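# Carry the masking tape roll to the coffee table next door

## Task

Set the roll of masking tape on the coffee table in the adjoining room so that it rests there by itself, not held or propped by the robot. The robot must not tip over or be left leaning at the end.

## Robot and tools

Robot: a Hello Robot Stretch 4 with a single arm. It has an omni-wheel base, a lift that rides up a mast, an arm that telescopes forward, a wrist with yaw, pitch and roll joints, and a two-finger gripper. It stands about 1.6 m tall, and the base rim lies within 0.23 m of the base origin. Cameras: head_camera (pinhole, 420x560), head_left_camera and head_right_camera (fisheye, 420x672), and wrist_camera (pinhole, 616x392). Loose objects may occasionally get a brief shove from outside.

Frames: the base frame sits on the floor beneath the centre of the base, with x forward, y left and z up. The odometry frame is the base frame as it was when the scene began. hand_pose is expressed in the base frame and marks the point between the fingers, 0.015 m back from the tips. With all wrist joints at 0 its axes line up with the base frame. The printed value may be slightly off.

execute_actions(actions, cameras): actions is a list holding one action or none. An empty list just reports state and images. An action may contain "base", "joints", or both, plus optional "pace" and "contact_limits". Alternatively it contains only {"end_of_arm": "enable_torque"}, which re-powers any wrist or gripper motor that shut itself off and makes it hold its current position. Motions in one action begin together but can finish at different times.
- base: exactly one command, given as a relative offset from where the base last reported itself, never a pose. {"translate_m": d} drives straight, metres, forward positive, -2 to 2. {"strafe_m": d} slides sideways, metres, left positive, -2 to 2. {"rotate_rad": d} turns in place, radians, counter-clockwise (left) positive, -3.2 to 3.2.
- joints: a dictionary of absolute targets keyed by joint name, not offsets. lift_m 0 to 1.2; arm_m 0 to 0.55 (extension); wrist_yaw_rad -1.134 to 4.276 (0 points forward, positive turns left, 3.14 is folded back, and above 3.4 the arm may block it); wrist_pitch_rad -1.117 to 4.259 (0 level, 1.57 pointing down); wrist_roll_rad -1.117 to 4.259 (0 puts both fingers level, positive turns clockwise as seen from behind); gripper_m 0 to 0.08 (finger gap, metres). Done tolerances: lift and arm ±0.004, yaw and roll ±0.02, pitch ±0.05, gripper ±0.002. A joint target outside its range gets clipped and the result mentions it. Any other bad value or unknown key rejects the whole call, and nothing moves.
- pace: "slow", "default", "fast" or "max" (default if omitted). Base speeds are 0.1/0.3/0.4/0.6 m/s and turn rates 1/2/3/4 rad/s. With lift_m above 0.2 these are capped further, down to 0.3 m/s and 1 rad/s at full height.
- contact_limits: only {"arm_m": v}, where v runs from 0 (gentlest) to 0.75 (firmest), default 0.5. It sets how much force the arm may apply before it halts.
- cameras: a list of camera names, or "all". Omitted or null means all cameras; [] means none.
Any joint or base left out of an action may keep pushing toward its earlier target, and the status fields will not show this. If a call reports a stop, the rest of the calls in that reply are skipped.

wait(seconds): 0 to 10. Nothing new is commanded; it returns the same data as an empty execute_actions. zoom_image(camera, region): region is [x0, y0, x1, y1] in pixels of that camera's most recent full image, at most 504x504. finished_scene(scene): pass the scene number. It is final and reports success, so the tape must already be resting stably on the table.

A good order: first unfold the wrist by sending lift_m 0.4 together with wrist_yaw_rad 0. Then find the tape, approach it, open the gripper wider than the roll, grip it, and lift with the arm fairly retracted. Drive to the coffee table, place the roll, open the gripper, and back away before ending.

Result lines: base_status and joint_status tell how each motion ended. "done" for the base means the wheels turned the commanded amount, even if they slipped. "off_target" means the part stopped short and may still be pushing. "contact_stop_at_<key>" means it hit something and the part goes slack, so a slack lift can sink and slack wheels can roll. "limit_stop_at_<name>" is a built-in limit. "limit_stop_at_tilt" means a lean above 6 degrees, and lift, arm and wheels refuse commands until the lean drops. "limit_stop_at_own_body" means self-collision; move that joint away from the body. It is likely with pitch below -0.2 combined with roll below -0.4 or above 4. "torque_fault" means a motor went limp; send enable_torque. on_its_own lists things you did not command, and its "held at" is a target, not a position. lidar_m: 12 distances in 30-degree sectors, the first straight ahead, going counter-clockwise (4th left, 7th behind, 10th right). "-" means nothing seen or closer than 0.25 m; it catches table tops but can miss glass and thin legs. wrist_depth_mm: a 7x7 grid of depths from 100 to 2000 mm, starting top left. base_odometry heading runs from -3.142 to 3.142; if turned_by_wheels and turned_by_imu differ by more than about 0.1 rad, there was a collision or slip. base_tilt is in degrees, forward and right positive, with a fixed bias of up to about 1.5. motor_effort is percent of maximum, with the peak of the last action in brackets. For wheel_0..2, positive turns the base right.

Gripping: send gripper_m smaller than the roll's width. Afterwards "off_target" suggests something is held; "done" usually means empty, though a light grip can still hold. If gripper effort stays beyond about 50 away from 0, the motor faults and the fingers may let go.

Avoid: turning or driving with more than 1 kg held and arm_m above 0.2, especially at fast paces. Avoid pushing or pulling hard with a raised gripper, pressing the gripper into things during base or arm moves, dropping or flinging the tape, and hard collisions. Between replies the robot keeps holding its last command while the simulation runs.

Each tool is called after "Request:" by a JSON object that holds its "method" and its "body".

## Session

Request:
{"method": "execute_actions", "body": {"actions": []}}

Scene clock: 0.00 s.
base_odometry: x=+0.000 y=+0.000 heading=+0.000 (m, m, rad; odometry frame)
turned_by_wheels: +0.000 (rad since the last result)
turned_by_imu: +0.000 (rad since the last result)
base_tilt: forward=+0.6 right=+0.5 (deg)
lidar_m: 0.73 0.74 0.78 0.67 0.68 0.85 1.32 3.01 1.18 0.99 0.98 0.82
base_status: not commanded
joint_positions: lift_m=+0.294 arm_m=-0.001 wrist_yaw_rad=+3.240 wrist_pitch_rad=-0.005 wrist_roll_rad=-0.017 gripper_m=+0.040
joint_status: not commanded
motor_effort: lift_m=+19 arm_m=-1 wrist_yaw_rad=+1 wrist_pitch_rad=-7 wrist_roll_rad=+1 gripper_m=+0 wheel_0=+0 wheel_1=+0 wheel_2=+0 (%)
hand_pose: x=-0.0499 y=+0.0661 z=+0.4728 quat_wxyz=(-0.049, +0.003, -0.008, +0.999) (m; base frame)
wrist_depth_mm: - 138 137 1756 - 1078 788 / - - 135 1756 - 1078 798 / - - 135 1464 - 1118 809 / - 114 136 1537 - 1118 820 / 187 140 - 1863 - 1078 809 / 205 1808 1808 1661 1808 1078 809 / 203 1281 123 1205 117 931 798
pictures: head_camera, head_left_camera, head_right_camera, wrist_camera
Images, in order (width x height): head_camera 420x560, head_left_camera 420x672, head_right_camera 420x672, wrist_camera 616x392.

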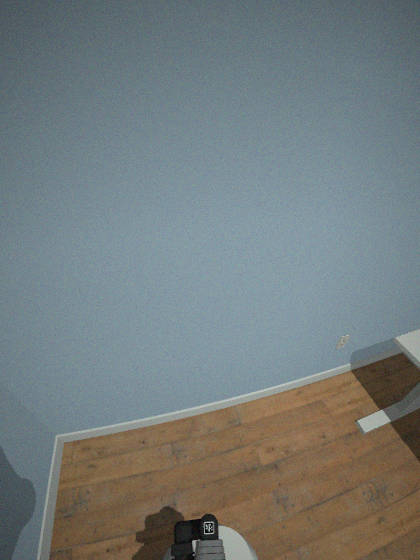

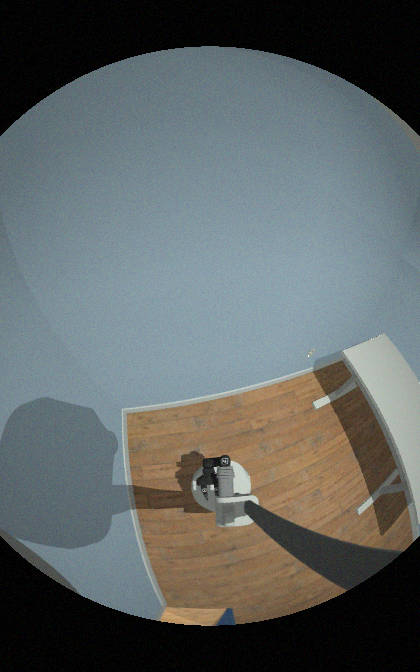

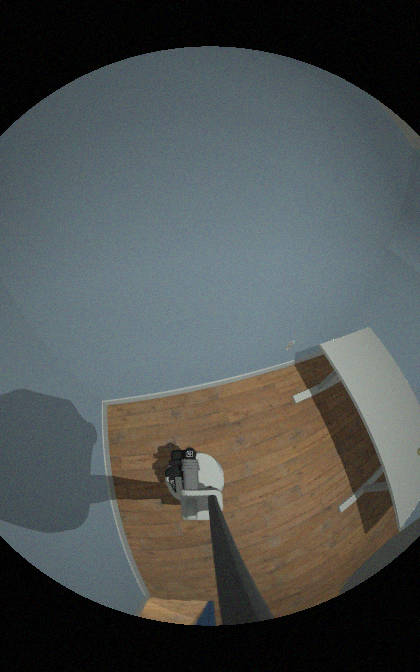

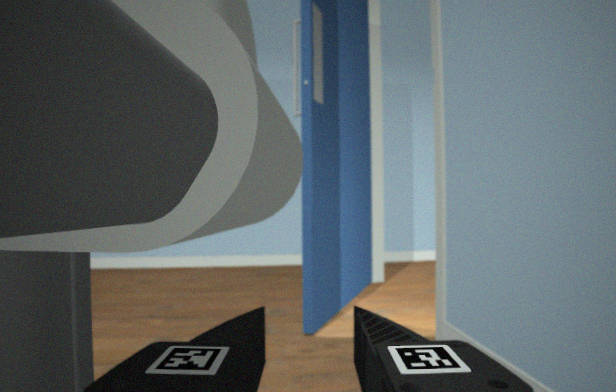

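Request:
{"method": "execute_actions", "body": {"actions": [{"base":{"rotate_rad":-1.9},"joints":{"lift_m":0.95,"wrist_yaw_rad":0}}]}}

Scene clock: 6.77 s.
base_odometry: x=+0.000 y=+0.000 heading=-1.899 (m, m, rad; odometry frame)
turned_by_wheels: -1.899 (rad since the last result)
turned_by_imu: -1.876 (rad since the last result)
base_tilt: forward=+0.6 right=+0.3 (deg)
lidar_m: 1.05 0.99 1.01 0.77 0.71 0.77 0.71 0.68 0.73 0.98 1.29 2.58
base_status: done
joint_positions: lift_m=+0.950 arm_m=+0.000 wrist_yaw_rad=+0.001 wrist_pitch_rad=-0.005 wrist_roll_rad=-0.017 gripper_m=+0.040
joint_status: all done
motor_effort: lift_m=+21(26) arm_m=-1(1) wrist_yaw_rad=-1(8) wrist_pitch_rad=-9(8) wrist_roll_rad=+0(1) gripper_m=+0(1) wheel_0=+3(7) wheel_1=+4(9) wheel_2=+5(10) (%)
hand_pose: x=+0.3831 y=-0.0873 z=+1.1291 quat_wxyz=(+1.000, -0.008, -0.002, +0.000) (m; base frame)
wrist_depth_mm: 1397 1537 1756 1921 - - - / 1336 1537 1756 1983 - - - / 1336 1499 1708 1983 - - - / 1336 1499 1756 1983 - - - / 1366 1537 1756 1921 - - - / 1366 1430 1618 1808 - - - / 1025 1078 123 1182 117 - -
pictures: head_camera, head_left_camera, head_right_camera, wrist_camera
Images, in order (width x height): head_camera 420x560, head_left_camera 420x672, head_right_camera 420x672, wrist_camera 616x392.

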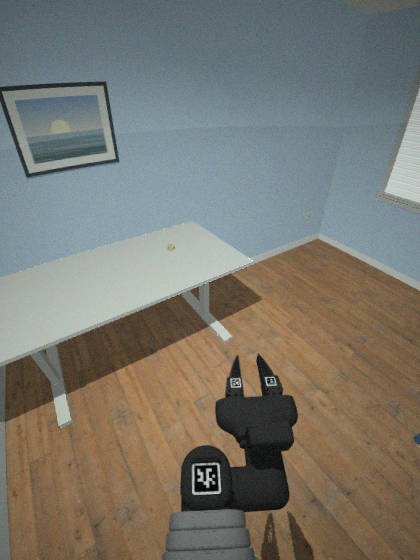

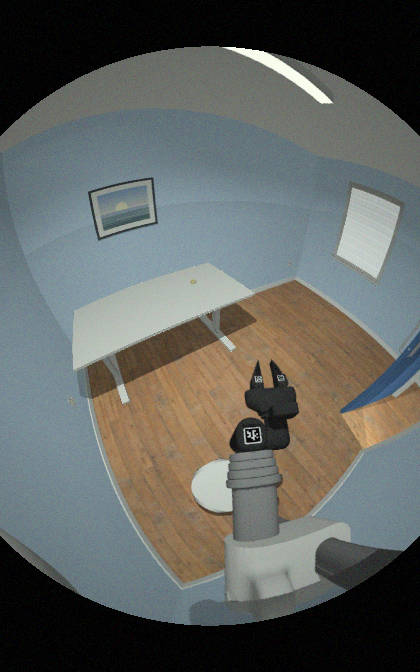

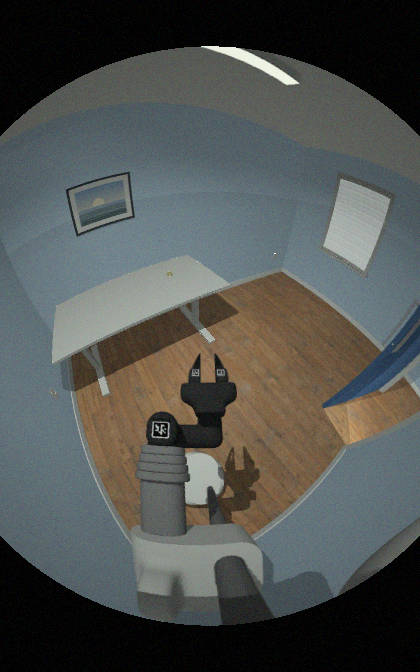

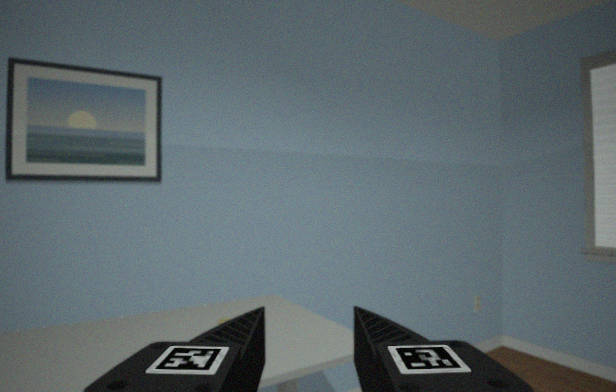

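Request:
{"method": "execute_actions", "body": {"actions": [{"base":{"rotate_rad":0.5},"joints":{"wrist_pitch_rad":0.9,"gripper_m":0.07}}], "cameras": []}}

Request:
{"method": "execute_actions", "body": {"actions": [{"base":{"strafe_m":-0.45}}], "cameras": []}}

Request:
{"method": "execute_actions", "body": {"actions": [{"base":{"translate_m":0.6}}], "cameras": ["head_camera","wrist_camera"]}}

Scene clock: 16.17 s.
base_odometry: x=+0.000 y=+0.000 heading=-1.400 (m, m, rad; odometry frame)
turned_by_wheels: +0.499 (rad since the last result)
turned_by_imu: +0.493 (rad since the last result)
base_tilt: forward=+0.7 right=+0.6 (deg)
lidar_m: 0.96 1.00 0.78 0.73 0.77 0.73 0.67 0.70 0.98 1.32 2.65 1.05
base_status: done
joint_positions: lift_m=+0.950 arm_m=+0.000 wrist_yaw_rad=+0.000 wrist_pitch_rad=+0.901 wrist_roll_rad=-0.017 gripper_m=+0.070
joint_status: all done
motor_effort: lift_m=+21(21) arm_m=-1(1) wrist_yaw_rad=+0(2) wrist_pitch_rad=-6(7) wrist_roll_rad=+1(1) gripper_m=+3(3) wheel_0=-3(6) wheel_1=-4(8) wheel_2=-5(8) (%)
hand_pose: x=+0.3024 y=-0.0874 z=+0.9613 quat_wxyz=(+0.900, -0.008, +0.436, +0.004) (m; base frame)
wrist_depth_mm: 820 809 842 842 854 1025 1281 / 1336 1661 1808 1756 1808 1808 1863 / 1255 1618 1661 1661 1661 1576 1618 / 1281 1430 1430 1430 1430 1397 1397 / 1229 1308 1308 1308 1255 1255 1255 / 1160 1160 1160 1160 1160 1138 1138 / 1078 107 143 1060 574 109 1060
pictures: none
No camera images: the call's "cameras" was empty. Leave "cameras" out to get every camera's image.

Scene clock: 19.00 s.
base_odometry: x=-0.443 y=-0.076 heading=-1.400 (m, m, rad; odometry frame)
turned_by_wheels: +0.000 (rad since the last result)
turned_by_imu: +0.000 (rad since the last result)
base_tilt: forward=+0.7 right=+0.5 (deg)
lidar_m: 1.00 1.06 1.26 1.17 0.99 0.70 0.64 0.68 0.97 0.88 2.59 1.07
base_status: done
joint_positions: lift_m=+0.950 arm_m=+0.000 wrist_yaw_rad=+0.000 wrist_pitch_rad=+0.902 wrist_roll_rad=-0.017 gripper_m=+0.070
joint_status: not commanded
motor_effort: lift_m=+20(21) arm_m=-1(1) wrist_yaw_rad=+0(1) wrist_pitch_rad=-4(3) wrist_roll_rad=+0(1) gripper_m=+3(2) wheel_0=+0(9) wheel_1=-3(12) wheel_2=-1(3) (%)
hand_pose: x=+0.3024 y=-0.0874 z=+0.9613 quat_wxyz=(+0.900, -0.008, +0.436, +0.004) (m; base frame)
wrist_depth_mm: 798 831 854 866 854 1708 1618 / 1661 1808 1756 1808 1756 1808 1808 / 1576 1618 1661 1661 1576 1618 1618 / 1499 1464 1430 1397 1397 1464 1430 / 1308 1281 1281 1281 1281 1281 1255 / 1160 1160 1160 1118 1160 1160 1160 / 1078 107 143 1042 574 109 1042
pictures: none
No camera images: the call's "cameras" was empty. Leave "cameras" out to get every camera's image.

Scene clock: 22.50 s.
base_odometry: x=-0.341 y=-0.668 heading=-1.400 (m, m, rad; odometry frame)
turned_by_wheels: +0.000 (rad since the last result)
turned_by_imu: -0.005 (rad since the last result)
base_tilt: forward=+0.7 right=+0.3 (deg)
lidar_m: 0.41 0.44 0.60 1.21 1.25 1.33 1.25 1.31 1.18 2.49 0.65 0.45
base_status: done
joint_positions: lift_m=+0.950 arm_m=+0.000 wrist_yaw_rad=+0.000 wrist_pitch_rad=+0.902 wrist_roll_rad=-0.017 gripper_m=+0.070
joint_status: not commanded
motor_effort: lift_m=+20(20) arm_m=-1(1) wrist_yaw_rad=-1(1) wrist_pitch_rad=-8(6) wrist_roll_rad=+0(1) gripper_m=+3(3) wheel_0=+1(8) wheel_1=+2(7) wheel_2=-2(14) (%)
hand_pose: x=+0.3024 y=-0.0874 z=+0.9613 quat_wxyz=(+0.900, -0.008, +0.436, +0.004) (m; base frame)
wrist_depth_mm: 820 809 820 798 798 1008 1060 / 683 683 668 676 676 661 1205 / 591 585 580 569 564 569 1281 / 508 508 504 508 500 500 500 / 455 455 455 449 449 455 455 / 1118 1118 1160 1160 1118 1138 1138 / 1060 107 143 1060 569 109 1042
pictures: head_camera, wrist_camera
Images, in order (width x height): head_camera 420x560, wrist_camera 616x392.

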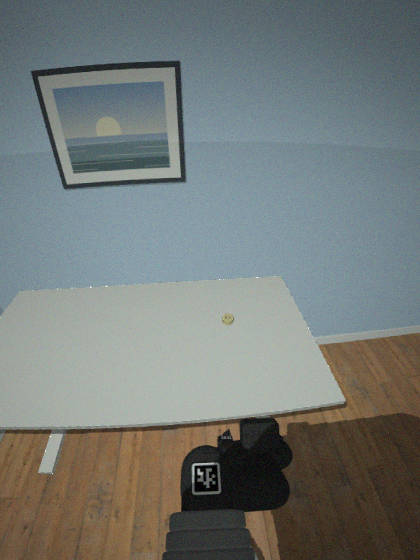

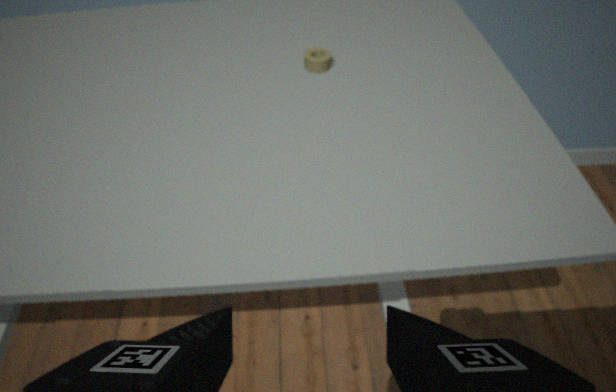

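Request:
{"method": "execute_actions", "body": {"actions": [{"base":{"strafe_m":-0.015},"joints":{"arm_m":0.5,"lift_m":0.83,"gripper_m":0.08}}], "cameras": ["head_camera","wrist_camera"]}}

Scene clock: 33.37 s.
base_odometry: x=-0.356 y=-0.670 heading=-1.401 (m, m, rad; odometry frame)
turned_by_wheels: +0.000 (rad since the last result)
turned_by_imu: -0.001 (rad since the last result)
base_tilt: forward=+0.8 right=+0.4 (deg)
lidar_m: 0.42 0.43 0.59 1.21 1.26 1.35 1.25 1.29 1.16 2.47 0.63 0.47
base_status: done
joint_positions: lift_m=+0.830 arm_m=+0.499 wrist_yaw_rad=+0.000 wrist_pitch_rad=+0.902 wrist_roll_rad=-0.017 gripper_m=+0.080
joint_status: all done
motor_effort: lift_m=+17(18) arm_m=+5(7) wrist_yaw_rad=+0(1) wrist_pitch_rad=-5(6) wrist_roll_rad=+1(1) gripper_m=+2(2) wheel_0=+1(8) wheel_1=-5(11) wheel_2=+0(1) (%)
hand_pose: x=+0.8019 y=-0.0874 z=+0.8416 quat_wxyz=(+0.900, -0.008, +0.436, +0.004) (m; base frame)
wrist_depth_mm: 473 480 492 496 500 512 512 / 473 466 459 459 462 455 455 / 402 399 394 394 394 389 392 / 351 349 347 347 345 343 343 / 312 310 310 296 307 304 306 / 279 281 281 273 278 277 274 / 258 104 245 254 248 108 -
pictures: head_camera, wrist_camera
Images, in order (width x height): head_camera 420x560, wrist_camera 616x392.

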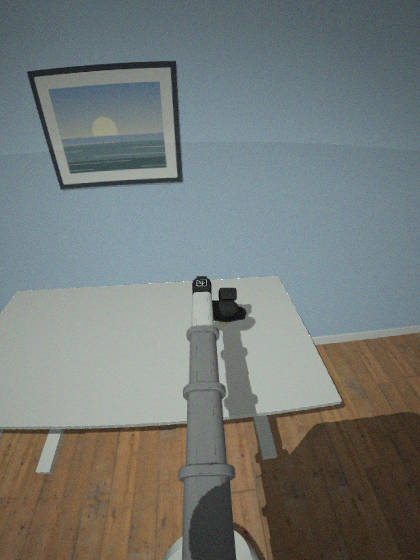

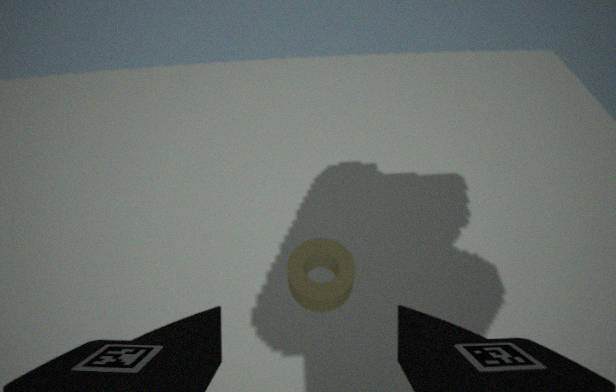

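Request:
{"method": "execute_actions", "body": {"actions": [{"base":{"strafe_m":-0.009},"joints":{"arm_m":0.545,"lift_m":0.77}}], "cameras": []}}

Request:
{"method": "execute_actions", "body": {"actions": [{"base":{"translate_m":0.03},"joints":{"lift_m":0.735},"pace":"slow"}], "cameras": ["wrist_camera"]}}

Scene clock: 41.90 s.
base_odometry: x=-0.365 y=-0.672 heading=-1.400 (m, m, rad; odometry frame)
turned_by_wheels: +0.000 (rad since the last result)
turned_by_imu: +0.000 (rad since the last result)
base_tilt: forward=+0.7 right=+0.4 (deg)
lidar_m: 0.40 0.45 0.58 1.21 1.26 1.33 1.25 1.29 1.10 2.47 0.67 0.46
base_status: done
joint_positions: lift_m=+0.770 arm_m=+0.544 wrist_yaw_rad=+0.000 wrist_pitch_rad=+0.902 wrist_roll_rad=-0.017 gripper_m=+0.080
joint_status: all done
motor_effort: lift_m=+16(16) arm_m=+5(4) wrist_yaw_rad=+1(1) wrist_pitch_rad=-5(3) wrist_roll_rad=+1(0) gripper_m=+2(2) wheel_0=+3(8) wheel_1=-2(10) wheel_2=+0(1) (%)
hand_pose: x=+0.8469 y=-0.0874 z=+0.7816 quat_wxyz=(+0.900, -0.007, +0.436, +0.004) (m; base frame)
wrist_depth_mm: 421 430 421 427 421 413 418 / 366 362 355 355 357 353 355 / 314 312 309 306 304 304 306 / 274 272 271 271 268 268 266 / 243 242 241 240 240 238 237 / 217 216 218 196 216 215 214 / 200 104 191 198 191 108 -
pictures: none
No camera images: the call's "cameras" was empty. Leave "cameras" out to get every camera's image.

Scene clock: 43.27 s.
base_odometry: x=-0.360 y=-0.701 heading=-1.400 (m, m, rad; odometry frame)
turned_by_wheels: +0.000 (rad since the last result)
turned_by_imu: +0.000 (rad since the last result)
base_tilt: forward=+0.7 right=+0.4 (deg)
lidar_m: 0.38 0.42 0.53 1.24 1.28 1.36 1.27 1.33 1.16 2.45 0.62 0.38
base_status: done
joint_positions: lift_m=+0.735 arm_m=+0.544 wrist_yaw_rad=+0.000 wrist_pitch_rad=+0.902 wrist_roll_rad=-0.017 gripper_m=+0.080
joint_status: all done
motor_effort: lift_m=+16(17) arm_m=+5(5) wrist_yaw_rad=+1(0) wrist_pitch_rad=-4(5) wrist_roll_rad=+0(1) gripper_m=+2(2) wheel_0=+4(5) wheel_1=+5(6) wheel_2=-4(9) (%)
hand_pose: x=+0.8469 y=-0.0874 z=+0.7466 quat_wxyz=(+0.900, -0.007, +0.436, +0.004) (m; base frame)
wrist_depth_mm: 370 359 355 353 353 349 347 / 306 301 298 297 296 296 297 / 262 258 258 255 254 255 253 / 229 227 225 224 223 224 224 / 203 202 202 201 200 199 198 / 181 182 181 161 180 180 179 / 167 104 159 144 158 108 -
pictures: wrist_camera
Images, in order (width x height): wrist_camera 616x392.

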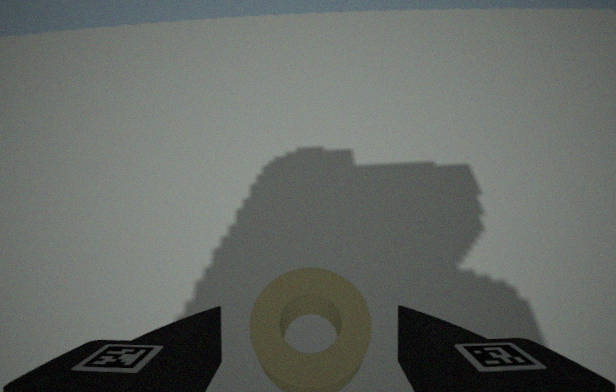

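Request:
{"method": "execute_actions", "body": {"actions": [{"joints":{"lift_m":0.725,"gripper_m":0.03},"pace":"slow"}], "cameras": ["wrist_camera"]}}

Request:
{"method": "execute_actions", "body": {"actions": [{"joints":{"lift_m":0.8}}], "cameras": ["wrist_camera"]}}

Scene clock: 49.73 s.
base_odometry: x=-0.360 y=-0.701 heading=-1.400 (m, m, rad; odometry frame)
turned_by_wheels: +0.000 (rad since the last result)
turned_by_imu: +0.000 (rad since the last result)
base_tilt: forward=+0.8 right=+0.5 (deg)
lidar_m: 0.39 0.39 0.53 1.21 1.25 1.37 1.27 1.34 1.16 2.45 0.64 0.43
base_status: not commanded
joint_positions: lift_m=+0.726 arm_m=+0.544 wrist_yaw_rad=+0.000 wrist_pitch_rad=+0.891 wrist_roll_rad=-0.017 gripper_m=+0.049
joint_status: gripper_m off_target (ended at +0.049, target +0.030); the others done
on_its_own: gripper_m is held at +0.044, not at your +0.030, by its contact guard: the fingers met something; wrist_pitch_rad is at rest, and its effort (+25) is outside its rest range (-23 to +23)
motor_effort: lift_m=+9(14) arm_m=+5(5) wrist_yaw_rad=+1(5) wrist_pitch_rad=+25(26) wrist_roll_rad=+1(1) gripper_m=-34(35) wheel_0=+3(4) wheel_1=+5(5) wheel_2=-4(4) (%)
hand_pose: x=+0.8486 y=-0.0875 z=+0.7386 quat_wxyz=(+0.902, -0.007, +0.431, +0.003) (m; base frame)
wrist_depth_mm: 379 375 368 366 366 357 362 / 310 307 306 304 300 303 301 / 262 262 259 258 258 257 257 / 229 228 227 227 225 225 225 / 202 202 202 201 201 200 198 / 181 181 181 160 180 179 178 / 164 167 123 140 121 135 -
pictures: wrist_camera
Images, in order (width x height): wrist_camera 616x392.

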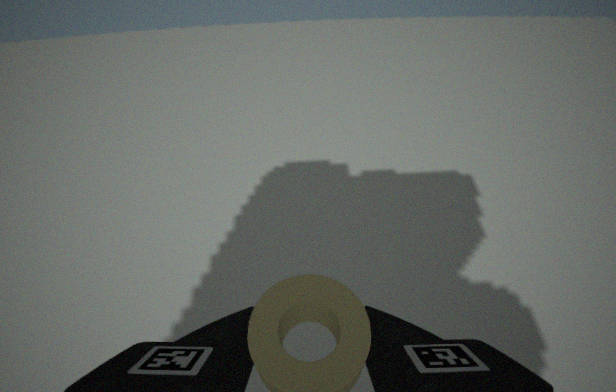

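Scene clock: 51.03 s.
base_odometry: x=-0.360 y=-0.701 heading=-1.400 (m, m, rad; odometry frame)
turned_by_wheels: +0.000 (rad since the last result)
turned_by_imu: +0.000 (rad since the last result)
base_tilt: forward=+0.6 right=+0.4 (deg)
lidar_m: 0.38 0.40 0.55 1.22 1.28 1.37 1.27 1.35 1.17 2.47 0.63 0.43
base_status: not commanded
joint_positions: lift_m=+0.800 arm_m=+0.544 wrist_yaw_rad=+0.001 wrist_pitch_rad=+0.902 wrist_roll_rad=-0.017 gripper_m=+0.049
joint_status: all done
on_its_own: gripper_m is held at +0.044, not at your +0.030, by its contact guard: the fingers met something
motor_effort: lift_m=+21(22) arm_m=+4(5) wrist_yaw_rad=+1(3) wrist_pitch_rad=-6(26) wrist_roll_rad=+1(1) gripper_m=-34(34) wheel_0=+3(3) wheel_1=+5(5) wheel_2=-4(4) (%)
hand_pose: x=+0.8471 y=-0.0873 z=+0.8112 quat_wxyz=(+0.900, -0.008, +0.436, +0.004) (m; base frame)
wrist_depth_mm: 399 410 413 418 424 433 436 / 427 413 410 404 407 407 404 / 359 357 351 347 347 347 347 / 310 310 307 307 307 306 304 / 277 276 276 274 273 272 270 / 250 249 249 159 245 245 243 / 228 230 123 140 121 165 224
pictures: wrist_camera
Images, in order (width x height): wrist_camera 616x392.

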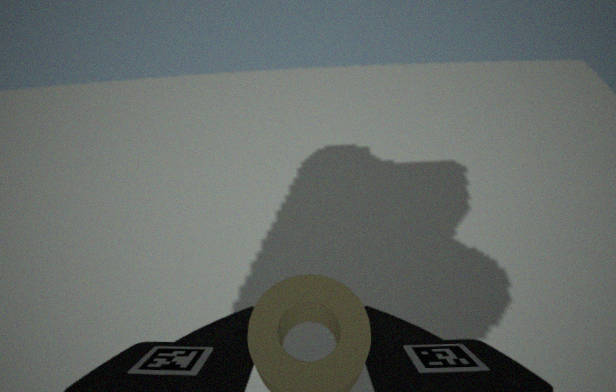

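Request:
{"method": "execute_actions", "body": {"actions": [{"base":{"translate_m":-0.3},"joints":{"arm_m":0}}], "cameras": []}}

Request:
{"method": "execute_actions", "body": {"actions": [{"base":{"rotate_rad":-2.6}}]}}

Scene clock: 58.53 s.
base_odometry: x=-0.411 y=-0.406 heading=-1.400 (m, m, rad; odometry frame)
turned_by_wheels: +0.000 (rad since the last result)
turned_by_imu: +0.002 (rad since the last result)
base_tilt: forward=+0.8 right=+0.5 (deg)
lidar_m: 0.67 0.71 0.93 1.21 1.27 1.04 0.99 1.04 0.98 2.46 2.20 0.76
base_status: done
joint_positions: lift_m=+0.800 arm_m=+0.001 wrist_yaw_rad=+0.000 wrist_pitch_rad=+0.902 wrist_roll_rad=-0.017 gripper_m=+0.049
joint_status: all done
on_its_own: gripper_m is held at +0.044, not at your +0.030, by its contact guard: the fingers met something
motor_effort: lift_m=+21(21) arm_m=-5(6) wrist_yaw_rad=+1(3) wrist_pitch_rad=-5(6) wrist_roll_rad=+1(0) gripper_m=-33(34) wheel_0=-2(6) wheel_1=-4(7) wheel_2=+2(15) (%)
hand_pose: x=+0.3037 y=-0.0875 z=+0.8112 quat_wxyz=(+0.900, -0.007, +0.436, +0.004) (m; base frame)
wrist_depth_mm: 504 496 496 500 512 508 512 / 1366 1430 1464 1499 1464 1537 1537 / 1430 1464 1430 1430 1366 1397 1397 / 1281 1255 1229 1255 1205 1205 1229 / 1118 1098 1098 1138 1078 1098 1098 / 1008 1008 991 159 1008 991 976 / 904 917 123 140 121 496 917
pictures: none
No camera images: the call's "cameras" was empty. Leave "cameras" out to get every camera's image.

Scene clock: 61.13 s.
base_odometry: x=-0.411 y=-0.406 heading=+2.283 (m, m, rad; odometry frame)
turned_by_wheels: -2.600 (rad since the last result)
turned_by_imu: -2.568 (rad since the last result)
base_tilt: forward=+0.7 right=+0.5 (deg)
lidar_m: 1.02 0.97 2.43 2.13 0.71 0.68 0.73 0.97 1.23 1.27 1.03 0.99
base_status: done
joint_positions: lift_m=+0.800 arm_m=+0.001 wrist_yaw_rad=+0.000 wrist_pitch_rad=+0.902 wrist_roll_rad=-0.017 gripper_m=+0.049
joint_status: not commanded
on_its_own: gripper_m is held at +0.044, not at your +0.030, by its contact guard: the fingers met something
motor_effort: lift_m=+19(21) arm_m=-5(6) wrist_yaw_rad=+2(1) wrist_pitch_rad=-5(6) wrist_roll_rad=+0(1) gripper_m=-34(34) wheel_0=+1(8) wheel_1=+2(11) wheel_2=+3(9) (%)
hand_pose: x=+0.3037 y=-0.0874 z=+0.8113 quat_wxyz=(+0.900, -0.007, +0.436, +0.004) (m; base frame)
wrist_depth_mm: 1464 - 1464 878 778 707 640 / 960 1661 1618 1008 878 768 691 / 1255 1430 1397 1182 1008 866 768 / 1281 1205 1255 1229 1160 991 866 / 1138 1118 1118 1078 1078 1078 991 / 1008 991 991 159 1008 991 976 / 904 931 124 140 121 504 891
pictures: head_camera, head_left_camera, head_right_camera, wrist_camera
Images, in order (width x height): head_camera 420x560, head_left_camera 420x672, head_right_camera 420x672, wrist_camera 616x392.

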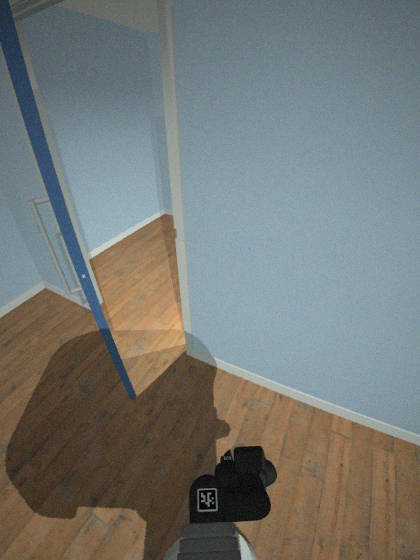

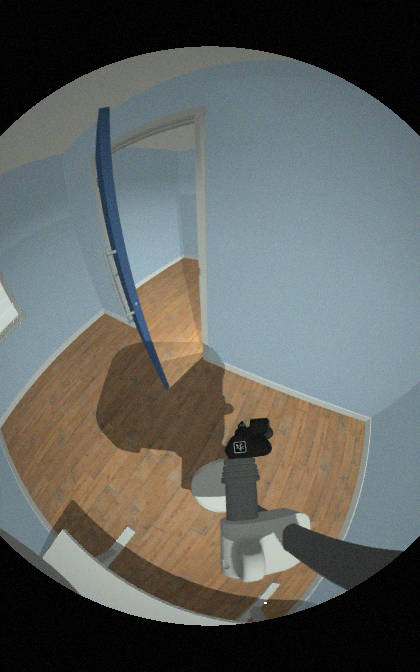

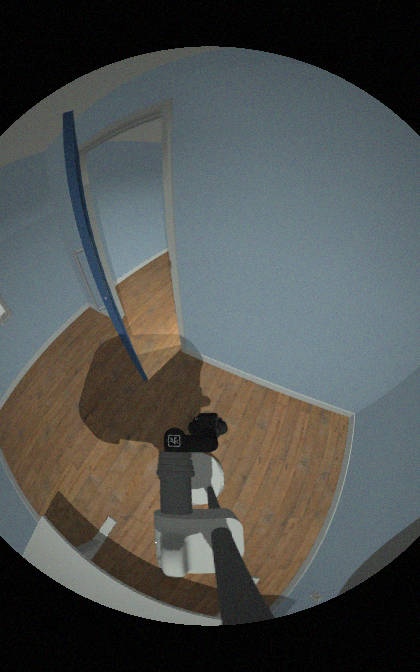

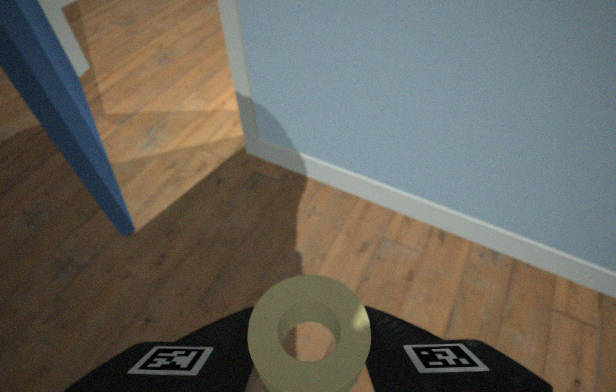

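Request:
{"method": "execute_actions", "body": {"actions": [{"base":{"rotate_rad":1.13},"joints":{"wrist_pitch_rad":1.57,"lift_m":0.6}}], "cameras": []}}

Request:
{"method": "execute_actions", "body": {"actions": [{"base":{"strafe_m":-0.72}}], "cameras": []}}

Request:
{"method": "execute_actions", "body": {"actions": [{"base":{"translate_m":0.45}}]}}

Scene clock: 73.73 s.
base_odometry: x=-0.411 y=-0.406 heading=-2.871 (m, m, rad; odometry frame)
turned_by_wheels: +1.129 (rad since the last result)
turned_by_imu: +1.115 (rad since the last result)
base_tilt: forward=+0.6 right=+0.4 (deg)
lidar_m: 2.44 2.00 0.70 0.67 0.75 1.04 1.23 1.30 1.02 0.99 1.06 0.96
base_status: done
joint_positions: lift_m=+0.600 arm_m=+0.001 wrist_yaw_rad=+0.000 wrist_pitch_rad=+1.570 wrist_roll_rad=-0.017 gripper_m=+0.049
joint_status: all done
on_its_own: gripper_m is held at +0.044, not at your +0.030, by its contact guard: the fingers met something
motor_effort: lift_m=+17(21) arm_m=-5(5) wrist_yaw_rad=+2(1) wrist_pitch_rad=+0(4) wrist_roll_rad=+0(1) gripper_m=-33(32) wheel_0=-1(6) wheel_1=-2(10) wheel_2=-3(13) (%)
hand_pose: x=+0.1720 y=-0.0874 z=+0.5657 quat_wxyz=(+0.707, -0.006, +0.707, +0.006) (m; base frame)
wrist_depth_mm: 732 732 732 723 732 715 707 / 723 723 715 723 715 715 715 / 723 723 715 723 715 723 707 / 723 723 707 732 723 715 707 / 723 723 504 504 715 715 715 / 723 504 500 160 715 715 723 / 723 508 123 140 121 410 707
pictures: none
No camera images: the call's "cameras" was empty. Leave "cameras" out to get every camera's image.

Scene clock: 77.47 s.
base_odometry: x=-0.603 y=+0.288 heading=-2.871 (m, m, rad; odometry frame)
turned_by_wheels: +0.000 (rad since the last result)
turned_by_imu: +0.000 (rad since the last result)
base_tilt: forward=+0.7 right=+0.5 (deg)
lidar_m: 0.77 2.56 1.43 1.38 1.49 1.30 0.94 0.42 0.27 0.25 0.30 0.41
base_status: done
joint_positions: lift_m=+0.600 arm_m=+0.001 wrist_yaw_rad=+0.000 wrist_pitch_rad=+1.570 wrist_roll_rad=-0.017 gripper_m=+0.049
joint_status: not commanded
on_its_own: gripper_m is held at +0.044, not at your +0.030, by its contact guard: the fingers met something
motor_effort: lift_m=+18(18) arm_m=-5(5) wrist_yaw_rad=+0(0) wrist_pitch_rad=+1(1) wrist_roll_rad=+2(0) gripper_m=-33(34) wheel_0=+2(8) wheel_1=-2(10) wheel_2=+0(2) (%)
hand_pose: x=+0.1720 y=-0.0874 z=+0.5656 quat_wxyz=(+0.707, -0.006, +0.707, +0.006) (m; base frame)
wrist_depth_mm: 723 732 723 715 715 504 349 / 723 723 723 723 707 504 347 / 723 723 723 732 715 496 351 / 715 723 723 732 715 496 345 / 723 723 504 508 715 484 342 / 715 504 504 160 634 477 334 / 715 508 124 140 121 245 325
pictures: none
No camera images: the call's "cameras" was empty. Leave "cameras" out to get every camera's image.

Scene clock: 80.47 s.
base_odometry: x=-1.037 y=+0.168 heading=-2.871 (m, m, rad; odometry frame)
turned_by_wheels: +0.000 (rad since the last result)
turned_by_imu: -0.004 (rad since the last result)
base_tilt: forward=+0.6 right=+0.6 (deg)
lidar_m: 0.36 0.33 2.22 1.37 1.46 1.78 1.05 0.42 0.32 0.29 0.32 0.90
base_status: done
joint_positions: lift_m=+0.600 arm_m=+0.001 wrist_yaw_rad=+0.000 wrist_pitch_rad=+1.570 wrist_roll_rad=-0.017 gripper_m=+0.049
joint_status: not commanded
on_its_own: gripper_m is held at +0.044, not at your +0.030, by its contact guard: the fingers met something
motor_effort: lift_m=+18(18) arm_m=-5(5) wrist_yaw_rad=+0(2) wrist_pitch_rad=+0(1) wrist_roll_rad=+1(1) gripper_m=-34(34) wheel_0=+1(7) wheel_1=+2(9) wheel_2=-2(13) (%)
hand_pose: x=+0.1720 y=-0.0874 z=+0.5656 quat_wxyz=(+0.707, -0.006, +0.707, +0.006) (m; base frame)
wrist_depth_mm: 267 343 508 715 723 723 715 / 723 424 609 707 723 715 715 / 723 723 715 723 707 715 707 / 741 723 723 741 723 715 707 / 732 715 504 504 715 521 359 / 715 504 504 160 699 530 375 / 723 504 124 140 121 268 362
pictures: head_camera, head_left_camera, head_right_camera, wrist_camera
Images, in order (width x height): head_camera 420x560, head_left_camera 420x672, head_right_camera 420x672, wrist_camera 616x392.

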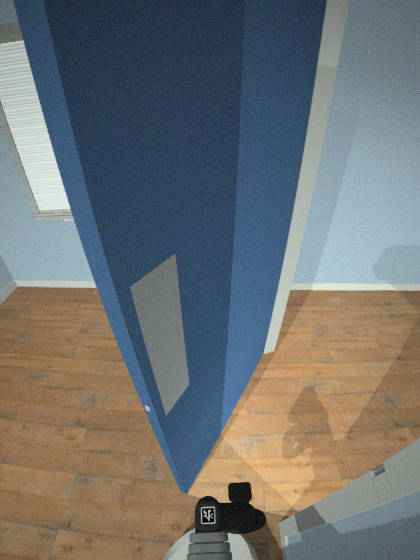

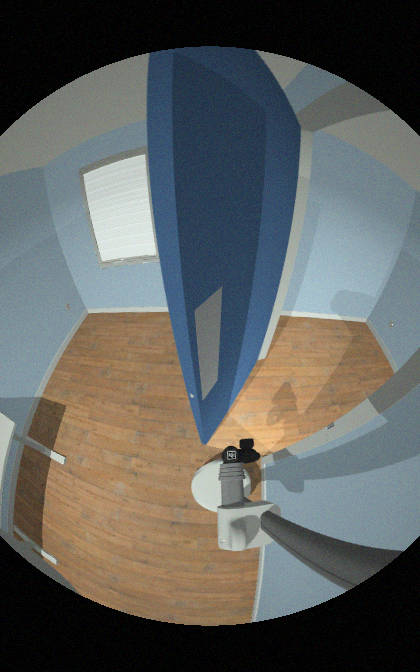

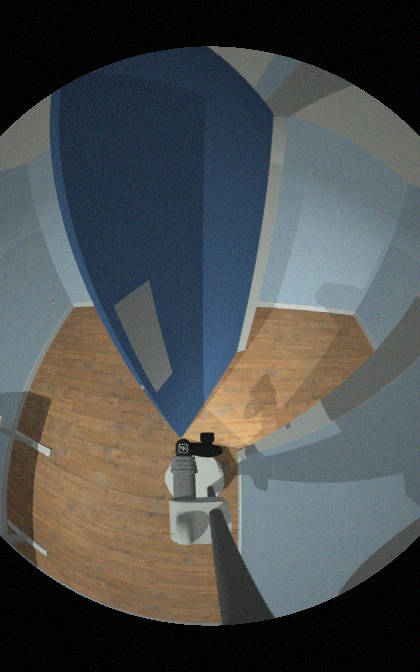

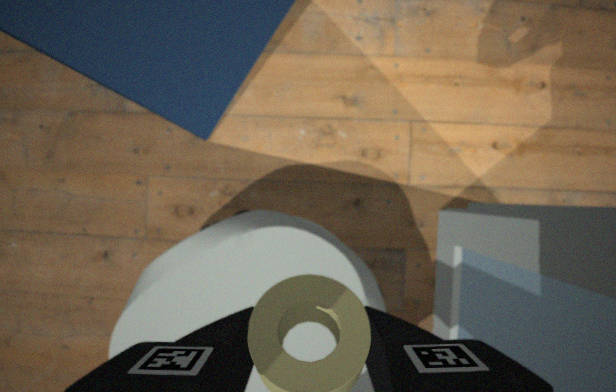

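Request:
{"method": "execute_actions", "body": {"actions": [{"base":{"rotate_rad":-0.1}}], "cameras": []}}

Request:
{"method": "execute_actions", "body": {"actions": [{"base":{"translate_m":0.4},"pace":"slow"}]}}

Scene clock: 87.77 s.
base_odometry: x=-1.037 y=+0.168 heading=-2.970 (m, m, rad; odometry frame)
turned_by_wheels: -0.099 (rad since the last result)
turned_by_imu: -0.098 (rad since the last result)
base_tilt: forward=+0.7 right=+0.4 (deg)
lidar_m: 0.38 0.28 2.28 1.36 1.42 1.82 1.49 0.51 0.31 0.28 0.32 1.28
base_status: done
joint_positions: lift_m=+0.600 arm_m=+0.001 wrist_yaw_rad=+0.000 wrist_pitch_rad=+1.570 wrist_roll_rad=-0.017 gripper_m=+0.049
joint_status: not commanded
on_its_own: gripper_m is held at +0.044, not at your +0.030, by its contact guard: the fingers met something
motor_effort: lift_m=+18(18) arm_m=-5(5) wrist_yaw_rad=-1(1) wrist_pitch_rad=+1(0) wrist_roll_rad=+1(0) gripper_m=-34(35) wheel_0=+2(4) wheel_1=+4(8) wheel_2=+2(7) (%)
hand_pose: x=+0.1720 y=-0.0874 z=+0.5656 quat_wxyz=(+0.707, -0.006, +0.707, +0.006) (m; base frame)
wrist_depth_mm: 294 387 603 723 732 715 715 / 345 436 707 715 707 715 723 / 723 732 723 715 715 715 715 / 732 715 715 723 715 554 340 / 723 723 508 504 715 512 345 / 723 504 500 159 707 521 357 / 715 508 124 140 121 265 351
pictures: none
No camera images: the call's "cameras" was empty. Leave "cameras" out to get every camera's image.

Scene clock: 93.03 s.
base_odometry: x=-1.431 y=+0.099 heading=-2.970 (m, m, rad; odometry frame)
turned_by_wheels: +0.000 (rad since the last result)
turned_by_imu: -0.003 (rad since the last result)
base_tilt: forward=+0.7 right=+0.5 (deg)
lidar_m: 0.27 0.25 0.25 0.25 1.44 1.92 1.39 0.44 0.34 2.56 2.39 0.64
base_status: done
joint_positions: lift_m=+0.600 arm_m=+0.001 wrist_yaw_rad=+0.000 wrist_pitch_rad=+1.570 wrist_roll_rad=-0.017 gripper_m=+0.049
joint_status: not commanded
on_its_own: gripper_m is held at +0.044, not at your +0.030, by its contact guard: the fingers met something
motor_effort: lift_m=+18(18) arm_m=-5(5) wrist_yaw_rad=+0(0) wrist_pitch_rad=+0(2) wrist_roll_rad=+0(1) gripper_m=-33(34) wheel_0=+3(10) wheel_1=+4(16) wheel_2=-4(15) (%)
hand_pose: x=+0.1719 y=-0.0874 z=+0.5656 quat_wxyz=(+0.707, -0.006, +0.707, +0.006) (m; base frame)
wrist_depth_mm: 187 241 349 603 707 715 723 / 204 274 427 715 723 715 715 / 230 324 544 715 715 707 715 / 265 394 723 715 723 715 715 / 307 496 504 500 715 715 707 / 370 508 504 160 715 723 715 / 466 504 123 140 121 413 715
pictures: head_camera, head_left_camera, head_right_camera, wrist_camera
Images, in order (width x height): head_camera 420x560, head_left_camera 420x672, head_right_camera 420x672, wrist_camera 616x392.

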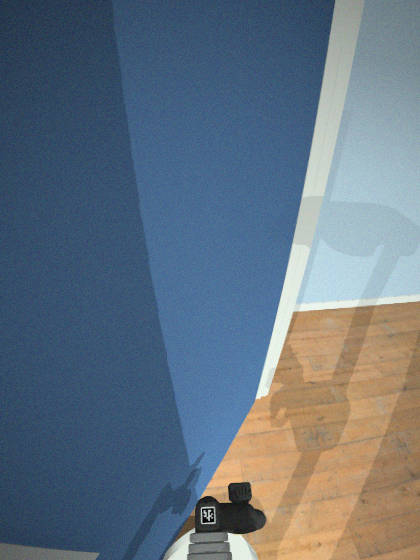

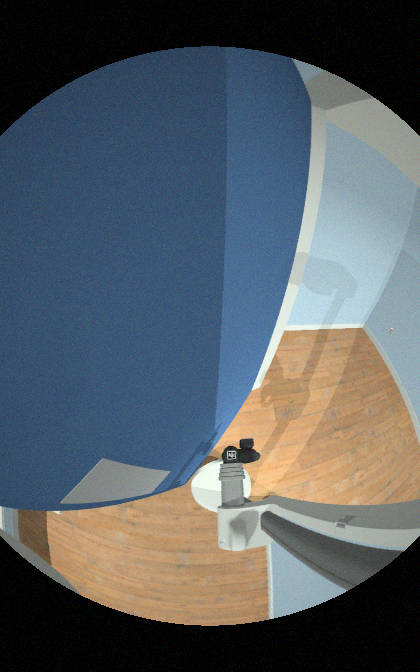

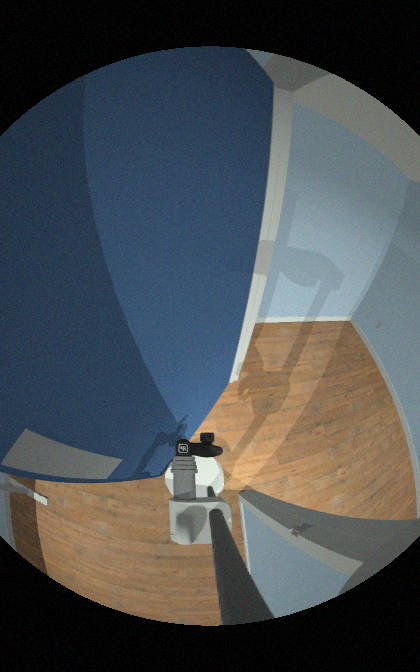

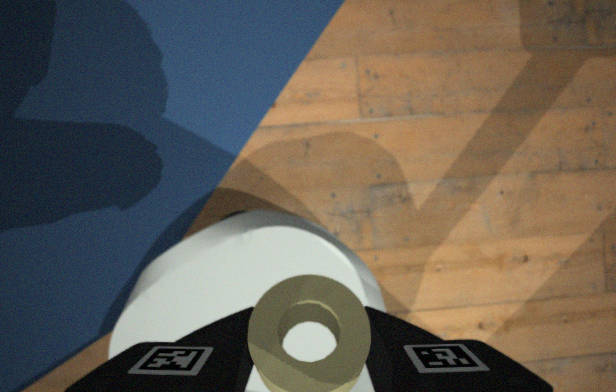

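Request:
{"method": "execute_actions", "body": {"actions": [{"base":{"rotate_rad":-0.95},"pace":"slow"}], "cameras": []}}

Request:
{"method": "execute_actions", "body": {"actions": [{"base":{"translate_m":0.8}}], "cameras": []}}

Request:
{"method": "execute_actions", "body": {"actions": [{"base":{"rotate_rad":-1.3},"joints":{"wrist_pitch_rad":0.9}}]}}

Scene clock: 102.23 s.
base_odometry: x=-1.431 y=+0.099 heading=+2.365 (m, m, rad; odometry frame)
turned_by_wheels: -0.949 (rad since the last result)
turned_by_imu: -0.938 (rad since the last result)
base_tilt: forward=+0.6 right=+0.5 (deg)
lidar_m: 2.17 0.47 0.25 0.25 0.25 0.25 1.49 2.17 1.01 0.40 0.32 2.52
base_status: done
joint_positions: lift_m=+0.600 arm_m=+0.001 wrist_yaw_rad=+0.000 wrist_pitch_rad=+1.570 wrist_roll_rad=-0.017 gripper_m=+0.049
joint_status: not commanded
on_its_own: gripper_m is held at +0.044, not at your +0.030, by its contact guard: the fingers met something
motor_effort: lift_m=+18(18) arm_m=-5(5) wrist_yaw_rad=+0(1) wrist_pitch_rad=-3(0) wrist_roll_rad=+1(1) gripper_m=-34(34) wheel_0=+3(5) wheel_1=+5(8) wheel_2=+4(7) (%)
hand_pose: x=+0.1719 y=-0.0874 z=+0.5656 quat_wxyz=(+0.707, -0.006, +0.707, +0.006) (m; base frame)
wrist_depth_mm: 723 723 723 715 723 715 715 / 661 715 723 723 715 715 723 / 591 723 723 715 715 715 715 / 554 732 723 723 723 564 387 / 512 691 508 500 715 580 351 / 484 508 508 159 707 707 647 / 455 504 124 140 121 410 707
pictures: none
No camera images: the call's "cameras" was empty. Leave "cameras" out to get every camera's image.

Scene clock: 106.37 s.
base_odometry: x=-2.001 y=+0.660 heading=+2.365 (m, m, rad; odometry frame)
turned_by_wheels: +0.000 (rad since the last result)
turned_by_imu: -0.006 (rad since the last result)
base_tilt: forward=+0.9 right=+0.5 (deg)
lidar_m: 1.56 1.19 0.73 0.43 0.44 0.50 0.82 0.62 1.14 2.12 1.90 1.84
base_status: done
joint_positions: lift_m=+0.600 arm_m=+0.001 wrist_yaw_rad=+0.000 wrist_pitch_rad=+1.570 wrist_roll_rad=-0.017 gripper_m=+0.049
joint_status: not commanded
on_its_own: gripper_m is held at +0.044, not at your +0.030, by its contact guard: the fingers met something
motor_effort: lift_m=+18(18) arm_m=-5(5) wrist_yaw_rad=+0(0) wrist_pitch_rad=+1(1) wrist_roll_rad=+1(1) gripper_m=-34(34) wheel_0=+1(7) wheel_1=+3(9) wheel_2=-1(12) (%)
hand_pose: x=+0.1719 y=-0.0874 z=+0.5656 quat_wxyz=(+0.707, -0.006, +0.707, +0.006) (m; base frame)
wrist_depth_mm: 723 732 723 715 715 715 715 / 732 723 723 715 715 715 723 / 732 732 723 723 723 715 707 / 715 732 723 723 715 723 715 / 715 723 504 500 715 715 715 / 723 504 504 159 715 715 707 / 723 508 124 140 121 410 715
pictures: none
No camera images: the call's "cameras" was empty. Leave "cameras" out to get every camera's image.

Scene clock: 108.27 s.
base_odometry: x=-2.001 y=+0.660 heading=+1.066 (m, m, rad; odometry frame)
turned_by_wheels: -1.299 (rad since the last result)
turned_by_imu: -1.284 (rad since the last result)
base_tilt: forward=+0.7 right=+0.5 (deg)
lidar_m: 2.12 1.87 1.87 1.31 1.13 0.45 0.44 0.43 0.64 0.65 0.60 1.96
base_status: done
joint_positions: lift_m=+0.600 arm_m=+0.001 wrist_yaw_rad=+0.000 wrist_pitch_rad=+0.902 wrist_roll_rad=-0.017 gripper_m=+0.049
joint_status: all done
on_its_own: gripper_m is held at +0.044, not at your +0.030, by its contact guard: the fingers met something
motor_effort: lift_m=+18(18) arm_m=-5(5) wrist_yaw_rad=+1(1) wrist_pitch_rad=-5(11) wrist_roll_rad=+1(0) gripper_m=-34(33) wheel_0=+3(7) wheel_1=+4(10) wheel_2=+2(13) (%)
hand_pose: x=+0.3036 y=-0.0874 z=+0.6114 quat_wxyz=(+0.900, -0.008, +0.436, +0.004) (m; base frame)
wrist_depth_mm: 1499 1576 1576 1537 1576 1537 1537 / 1336 1336 1308 1281 1281 1255 1281 / 1138 1160 1118 1138 1118 1118 1098 / 991 991 1008 991 991 960 960 / 878 891 891 878 878 866 866 / 788 809 788 159 778 768 778 / 723 723 124 140 121 410 715
pictures: head_camera, head_left_camera, head_right_camera, wrist_camera
Images, in order (width x height): head_camera 420x560, head_left_camera 420x672, head_right_camera 420x672, wrist_camera 616x392.

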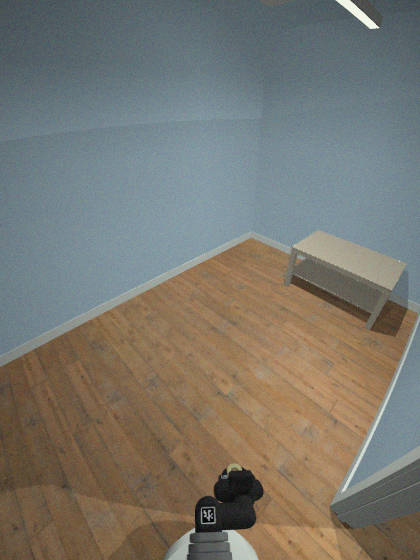

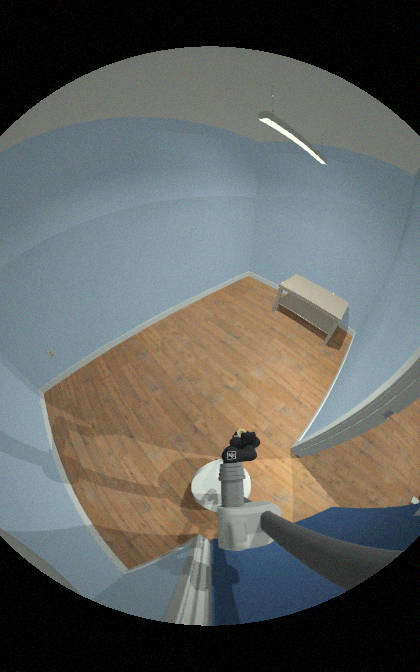

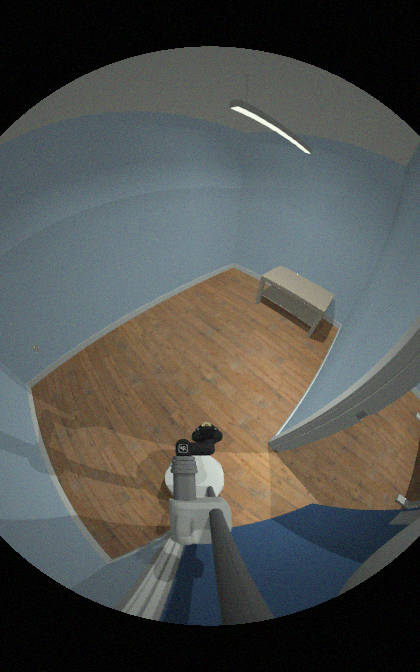

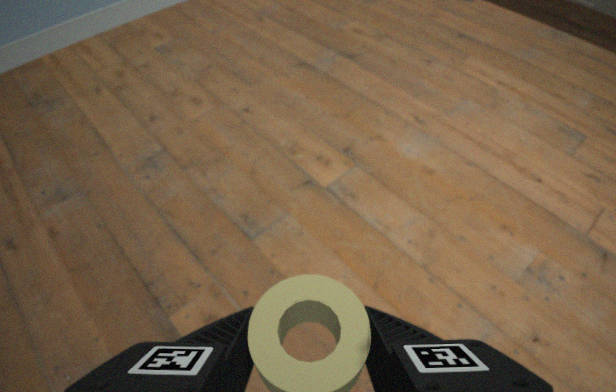

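Request:
{"method": "execute_actions", "body": {"actions": [{"base":{"translate_m":0.5},"pace":"fast"}], "cameras": []}}

Request:
{"method": "execute_actions", "body": {"actions": [{"base":{"rotate_rad":-0.6}}], "cameras": []}}

Request:
{"method": "execute_actions", "body": {"actions": [{"base":{"translate_m":1.1},"pace":"fast"}], "cameras": ["head_camera","wrist_camera"]}}

Scene clock: 118.30 s.
base_odometry: x=-1.759 y=+1.098 heading=+1.066 (m, m, rad; odometry frame)
turned_by_wheels: +0.000 (rad since the last result)
turned_by_imu: -0.004 (rad since the last result)
base_tilt: forward=+0.8 right=+0.6 (deg)
lidar_m: 1.67 1.48 1.49 1.67 1.47 1.07 0.93 0.97 0.63 0.70 1.35 1.63
base_status: done
joint_positions: lift_m=+0.600 arm_m=+0.001 wrist_yaw_rad=+0.000 wrist_pitch_rad=+0.902 wrist_roll_rad=-0.017 gripper_m=+0.049
joint_status: not commanded
on_its_own: gripper_m is held at +0.044, not at your +0.030, by its contact guard: the fingers met something
motor_effort: lift_m=+18(18) arm_m=-5(5) wrist_yaw_rad=+0(0) wrist_pitch_rad=-5(4) wrist_roll_rad=+0(1) gripper_m=-34(33) wheel_0=+1(9) wheel_1=+2(9) wheel_2=+1(13) (%)
hand_pose: x=+0.3036 y=-0.0874 z=+0.6114 quat_wxyz=(+0.900, -0.008, +0.436, +0.004) (m; base frame)
wrist_depth_mm: 1160 1308 1499 1576 1537 1499 1308 / 1205 1336 1308 1281 1281 1308 1281 / 1138 1118 1118 1138 1098 1098 1098 / 991 1008 1008 960 991 976 976 / 891 878 878 866 866 854 854 / 788 788 788 159 778 788 778 / 715 732 123 140 121 407 707
pictures: none
No camera images: the call's "cameras" was empty. Leave "cameras" out to get every camera's image.

Scene clock: 119.67 s.
base_odometry: x=-1.759 y=+1.098 heading=+0.467 (m, m, rad; odometry frame)
turned_by_wheels: -0.599 (rad since the last result)
turned_by_imu: -0.592 (rad since the last result)
base_tilt: forward=+0.8 right=+0.3 (deg)
lidar_m: 1.63 1.76 1.48 1.49 1.71 1.48 1.24 0.92 0.97 0.63 0.66 1.15
base_status: done
joint_positions: lift_m=+0.600 arm_m=+0.001 wrist_yaw_rad=+0.000 wrist_pitch_rad=+0.902 wrist_roll_rad=-0.017 gripper_m=+0.049
joint_status: not commanded
on_its_own: gripper_m is held at +0.044, not at your +0.030, by its contact guard: the fingers met something
motor_effort: lift_m=+18(18) arm_m=-5(5) wrist_yaw_rad=-2(0) wrist_pitch_rad=-7(5) wrist_roll_rad=+1(0) gripper_m=-34(34) wheel_0=+2(8) wheel_1=+2(11) wheel_2=+4(10) (%)
hand_pose: x=+0.3036 y=-0.0874 z=+0.6114 quat_wxyz=(+0.900, -0.008, +0.436, +0.004) (m; base frame)
wrist_depth_mm: 1537 1618 1499 1576 1537 1499 1255 / 1336 1281 1308 1336 1281 1308 1205 / 1118 1138 1118 1118 1138 1118 1078 / 976 1008 976 991 976 960 960 / 878 891 878 866 878 878 854 / 798 778 798 159 788 778 778 / 715 741 124 140 121 407 723
pictures: none
No camera images: the call's "cameras" was empty. Leave "cameras" out to get every camera's image.

Scene clock: 123.70 s.
base_odometry: x=-0.777 y=+1.592 heading=+0.467 (m, m, rad; odometry frame)
turned_by_wheels: +0.000 (rad since the last result)
turned_by_imu: -0.009 (rad since the last result)
base_tilt: forward=+0.5 right=+0.4 (deg)
lidar_m: 0.57 0.67 1.23 1.21 1.42 2.39 2.00 1.02 0.83 0.84 0.64 0.56
base_status: done
joint_positions: lift_m=+0.600 arm_m=+0.001 wrist_yaw_rad=+0.000 wrist_pitch_rad=+0.902 wrist_roll_rad=-0.017 gripper_m=+0.049
joint_status: not commanded
on_its_own: gripper_m is held at +0.044, not at your +0.030, by its contact guard: the fingers met something
motor_effort: lift_m=+18(18) arm_m=-5(5) wrist_yaw_rad=+0(0) wrist_pitch_rad=-7(6) wrist_roll_rad=+1(1) gripper_m=-33(34) wheel_0=+1(8) wheel_1=+2(9) wheel_2=-2(14) (%)
hand_pose: x=+0.3036 y=-0.0874 z=+0.6114 quat_wxyz=(+0.900, -0.008, +0.436, +0.004) (m; base frame)
wrist_depth_mm: 1182 1098 647 634 640 615 621 / 1255 574 535 530 525 530 535 / 1160 554 488 477 455 455 452 / 1008 960 798 788 768 455 427 / 891 878 854 842 741 707 691 / 788 788 798 160 788 778 778 / 723 732 123 140 120 407 715
pictures: head_camera, wrist_camera
Images, in order (width x height): head_camera 420x560, wrist_camera 616x392.

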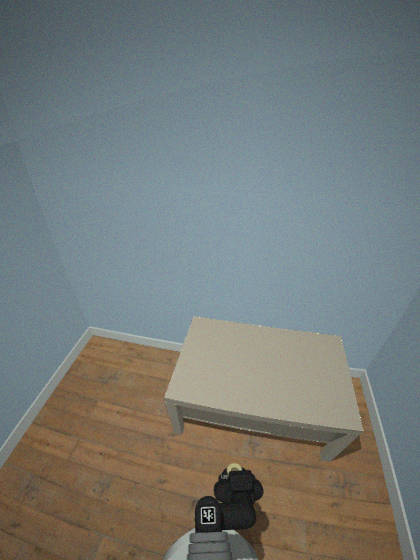

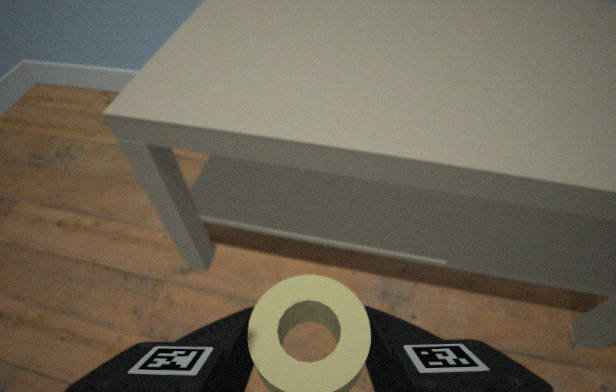

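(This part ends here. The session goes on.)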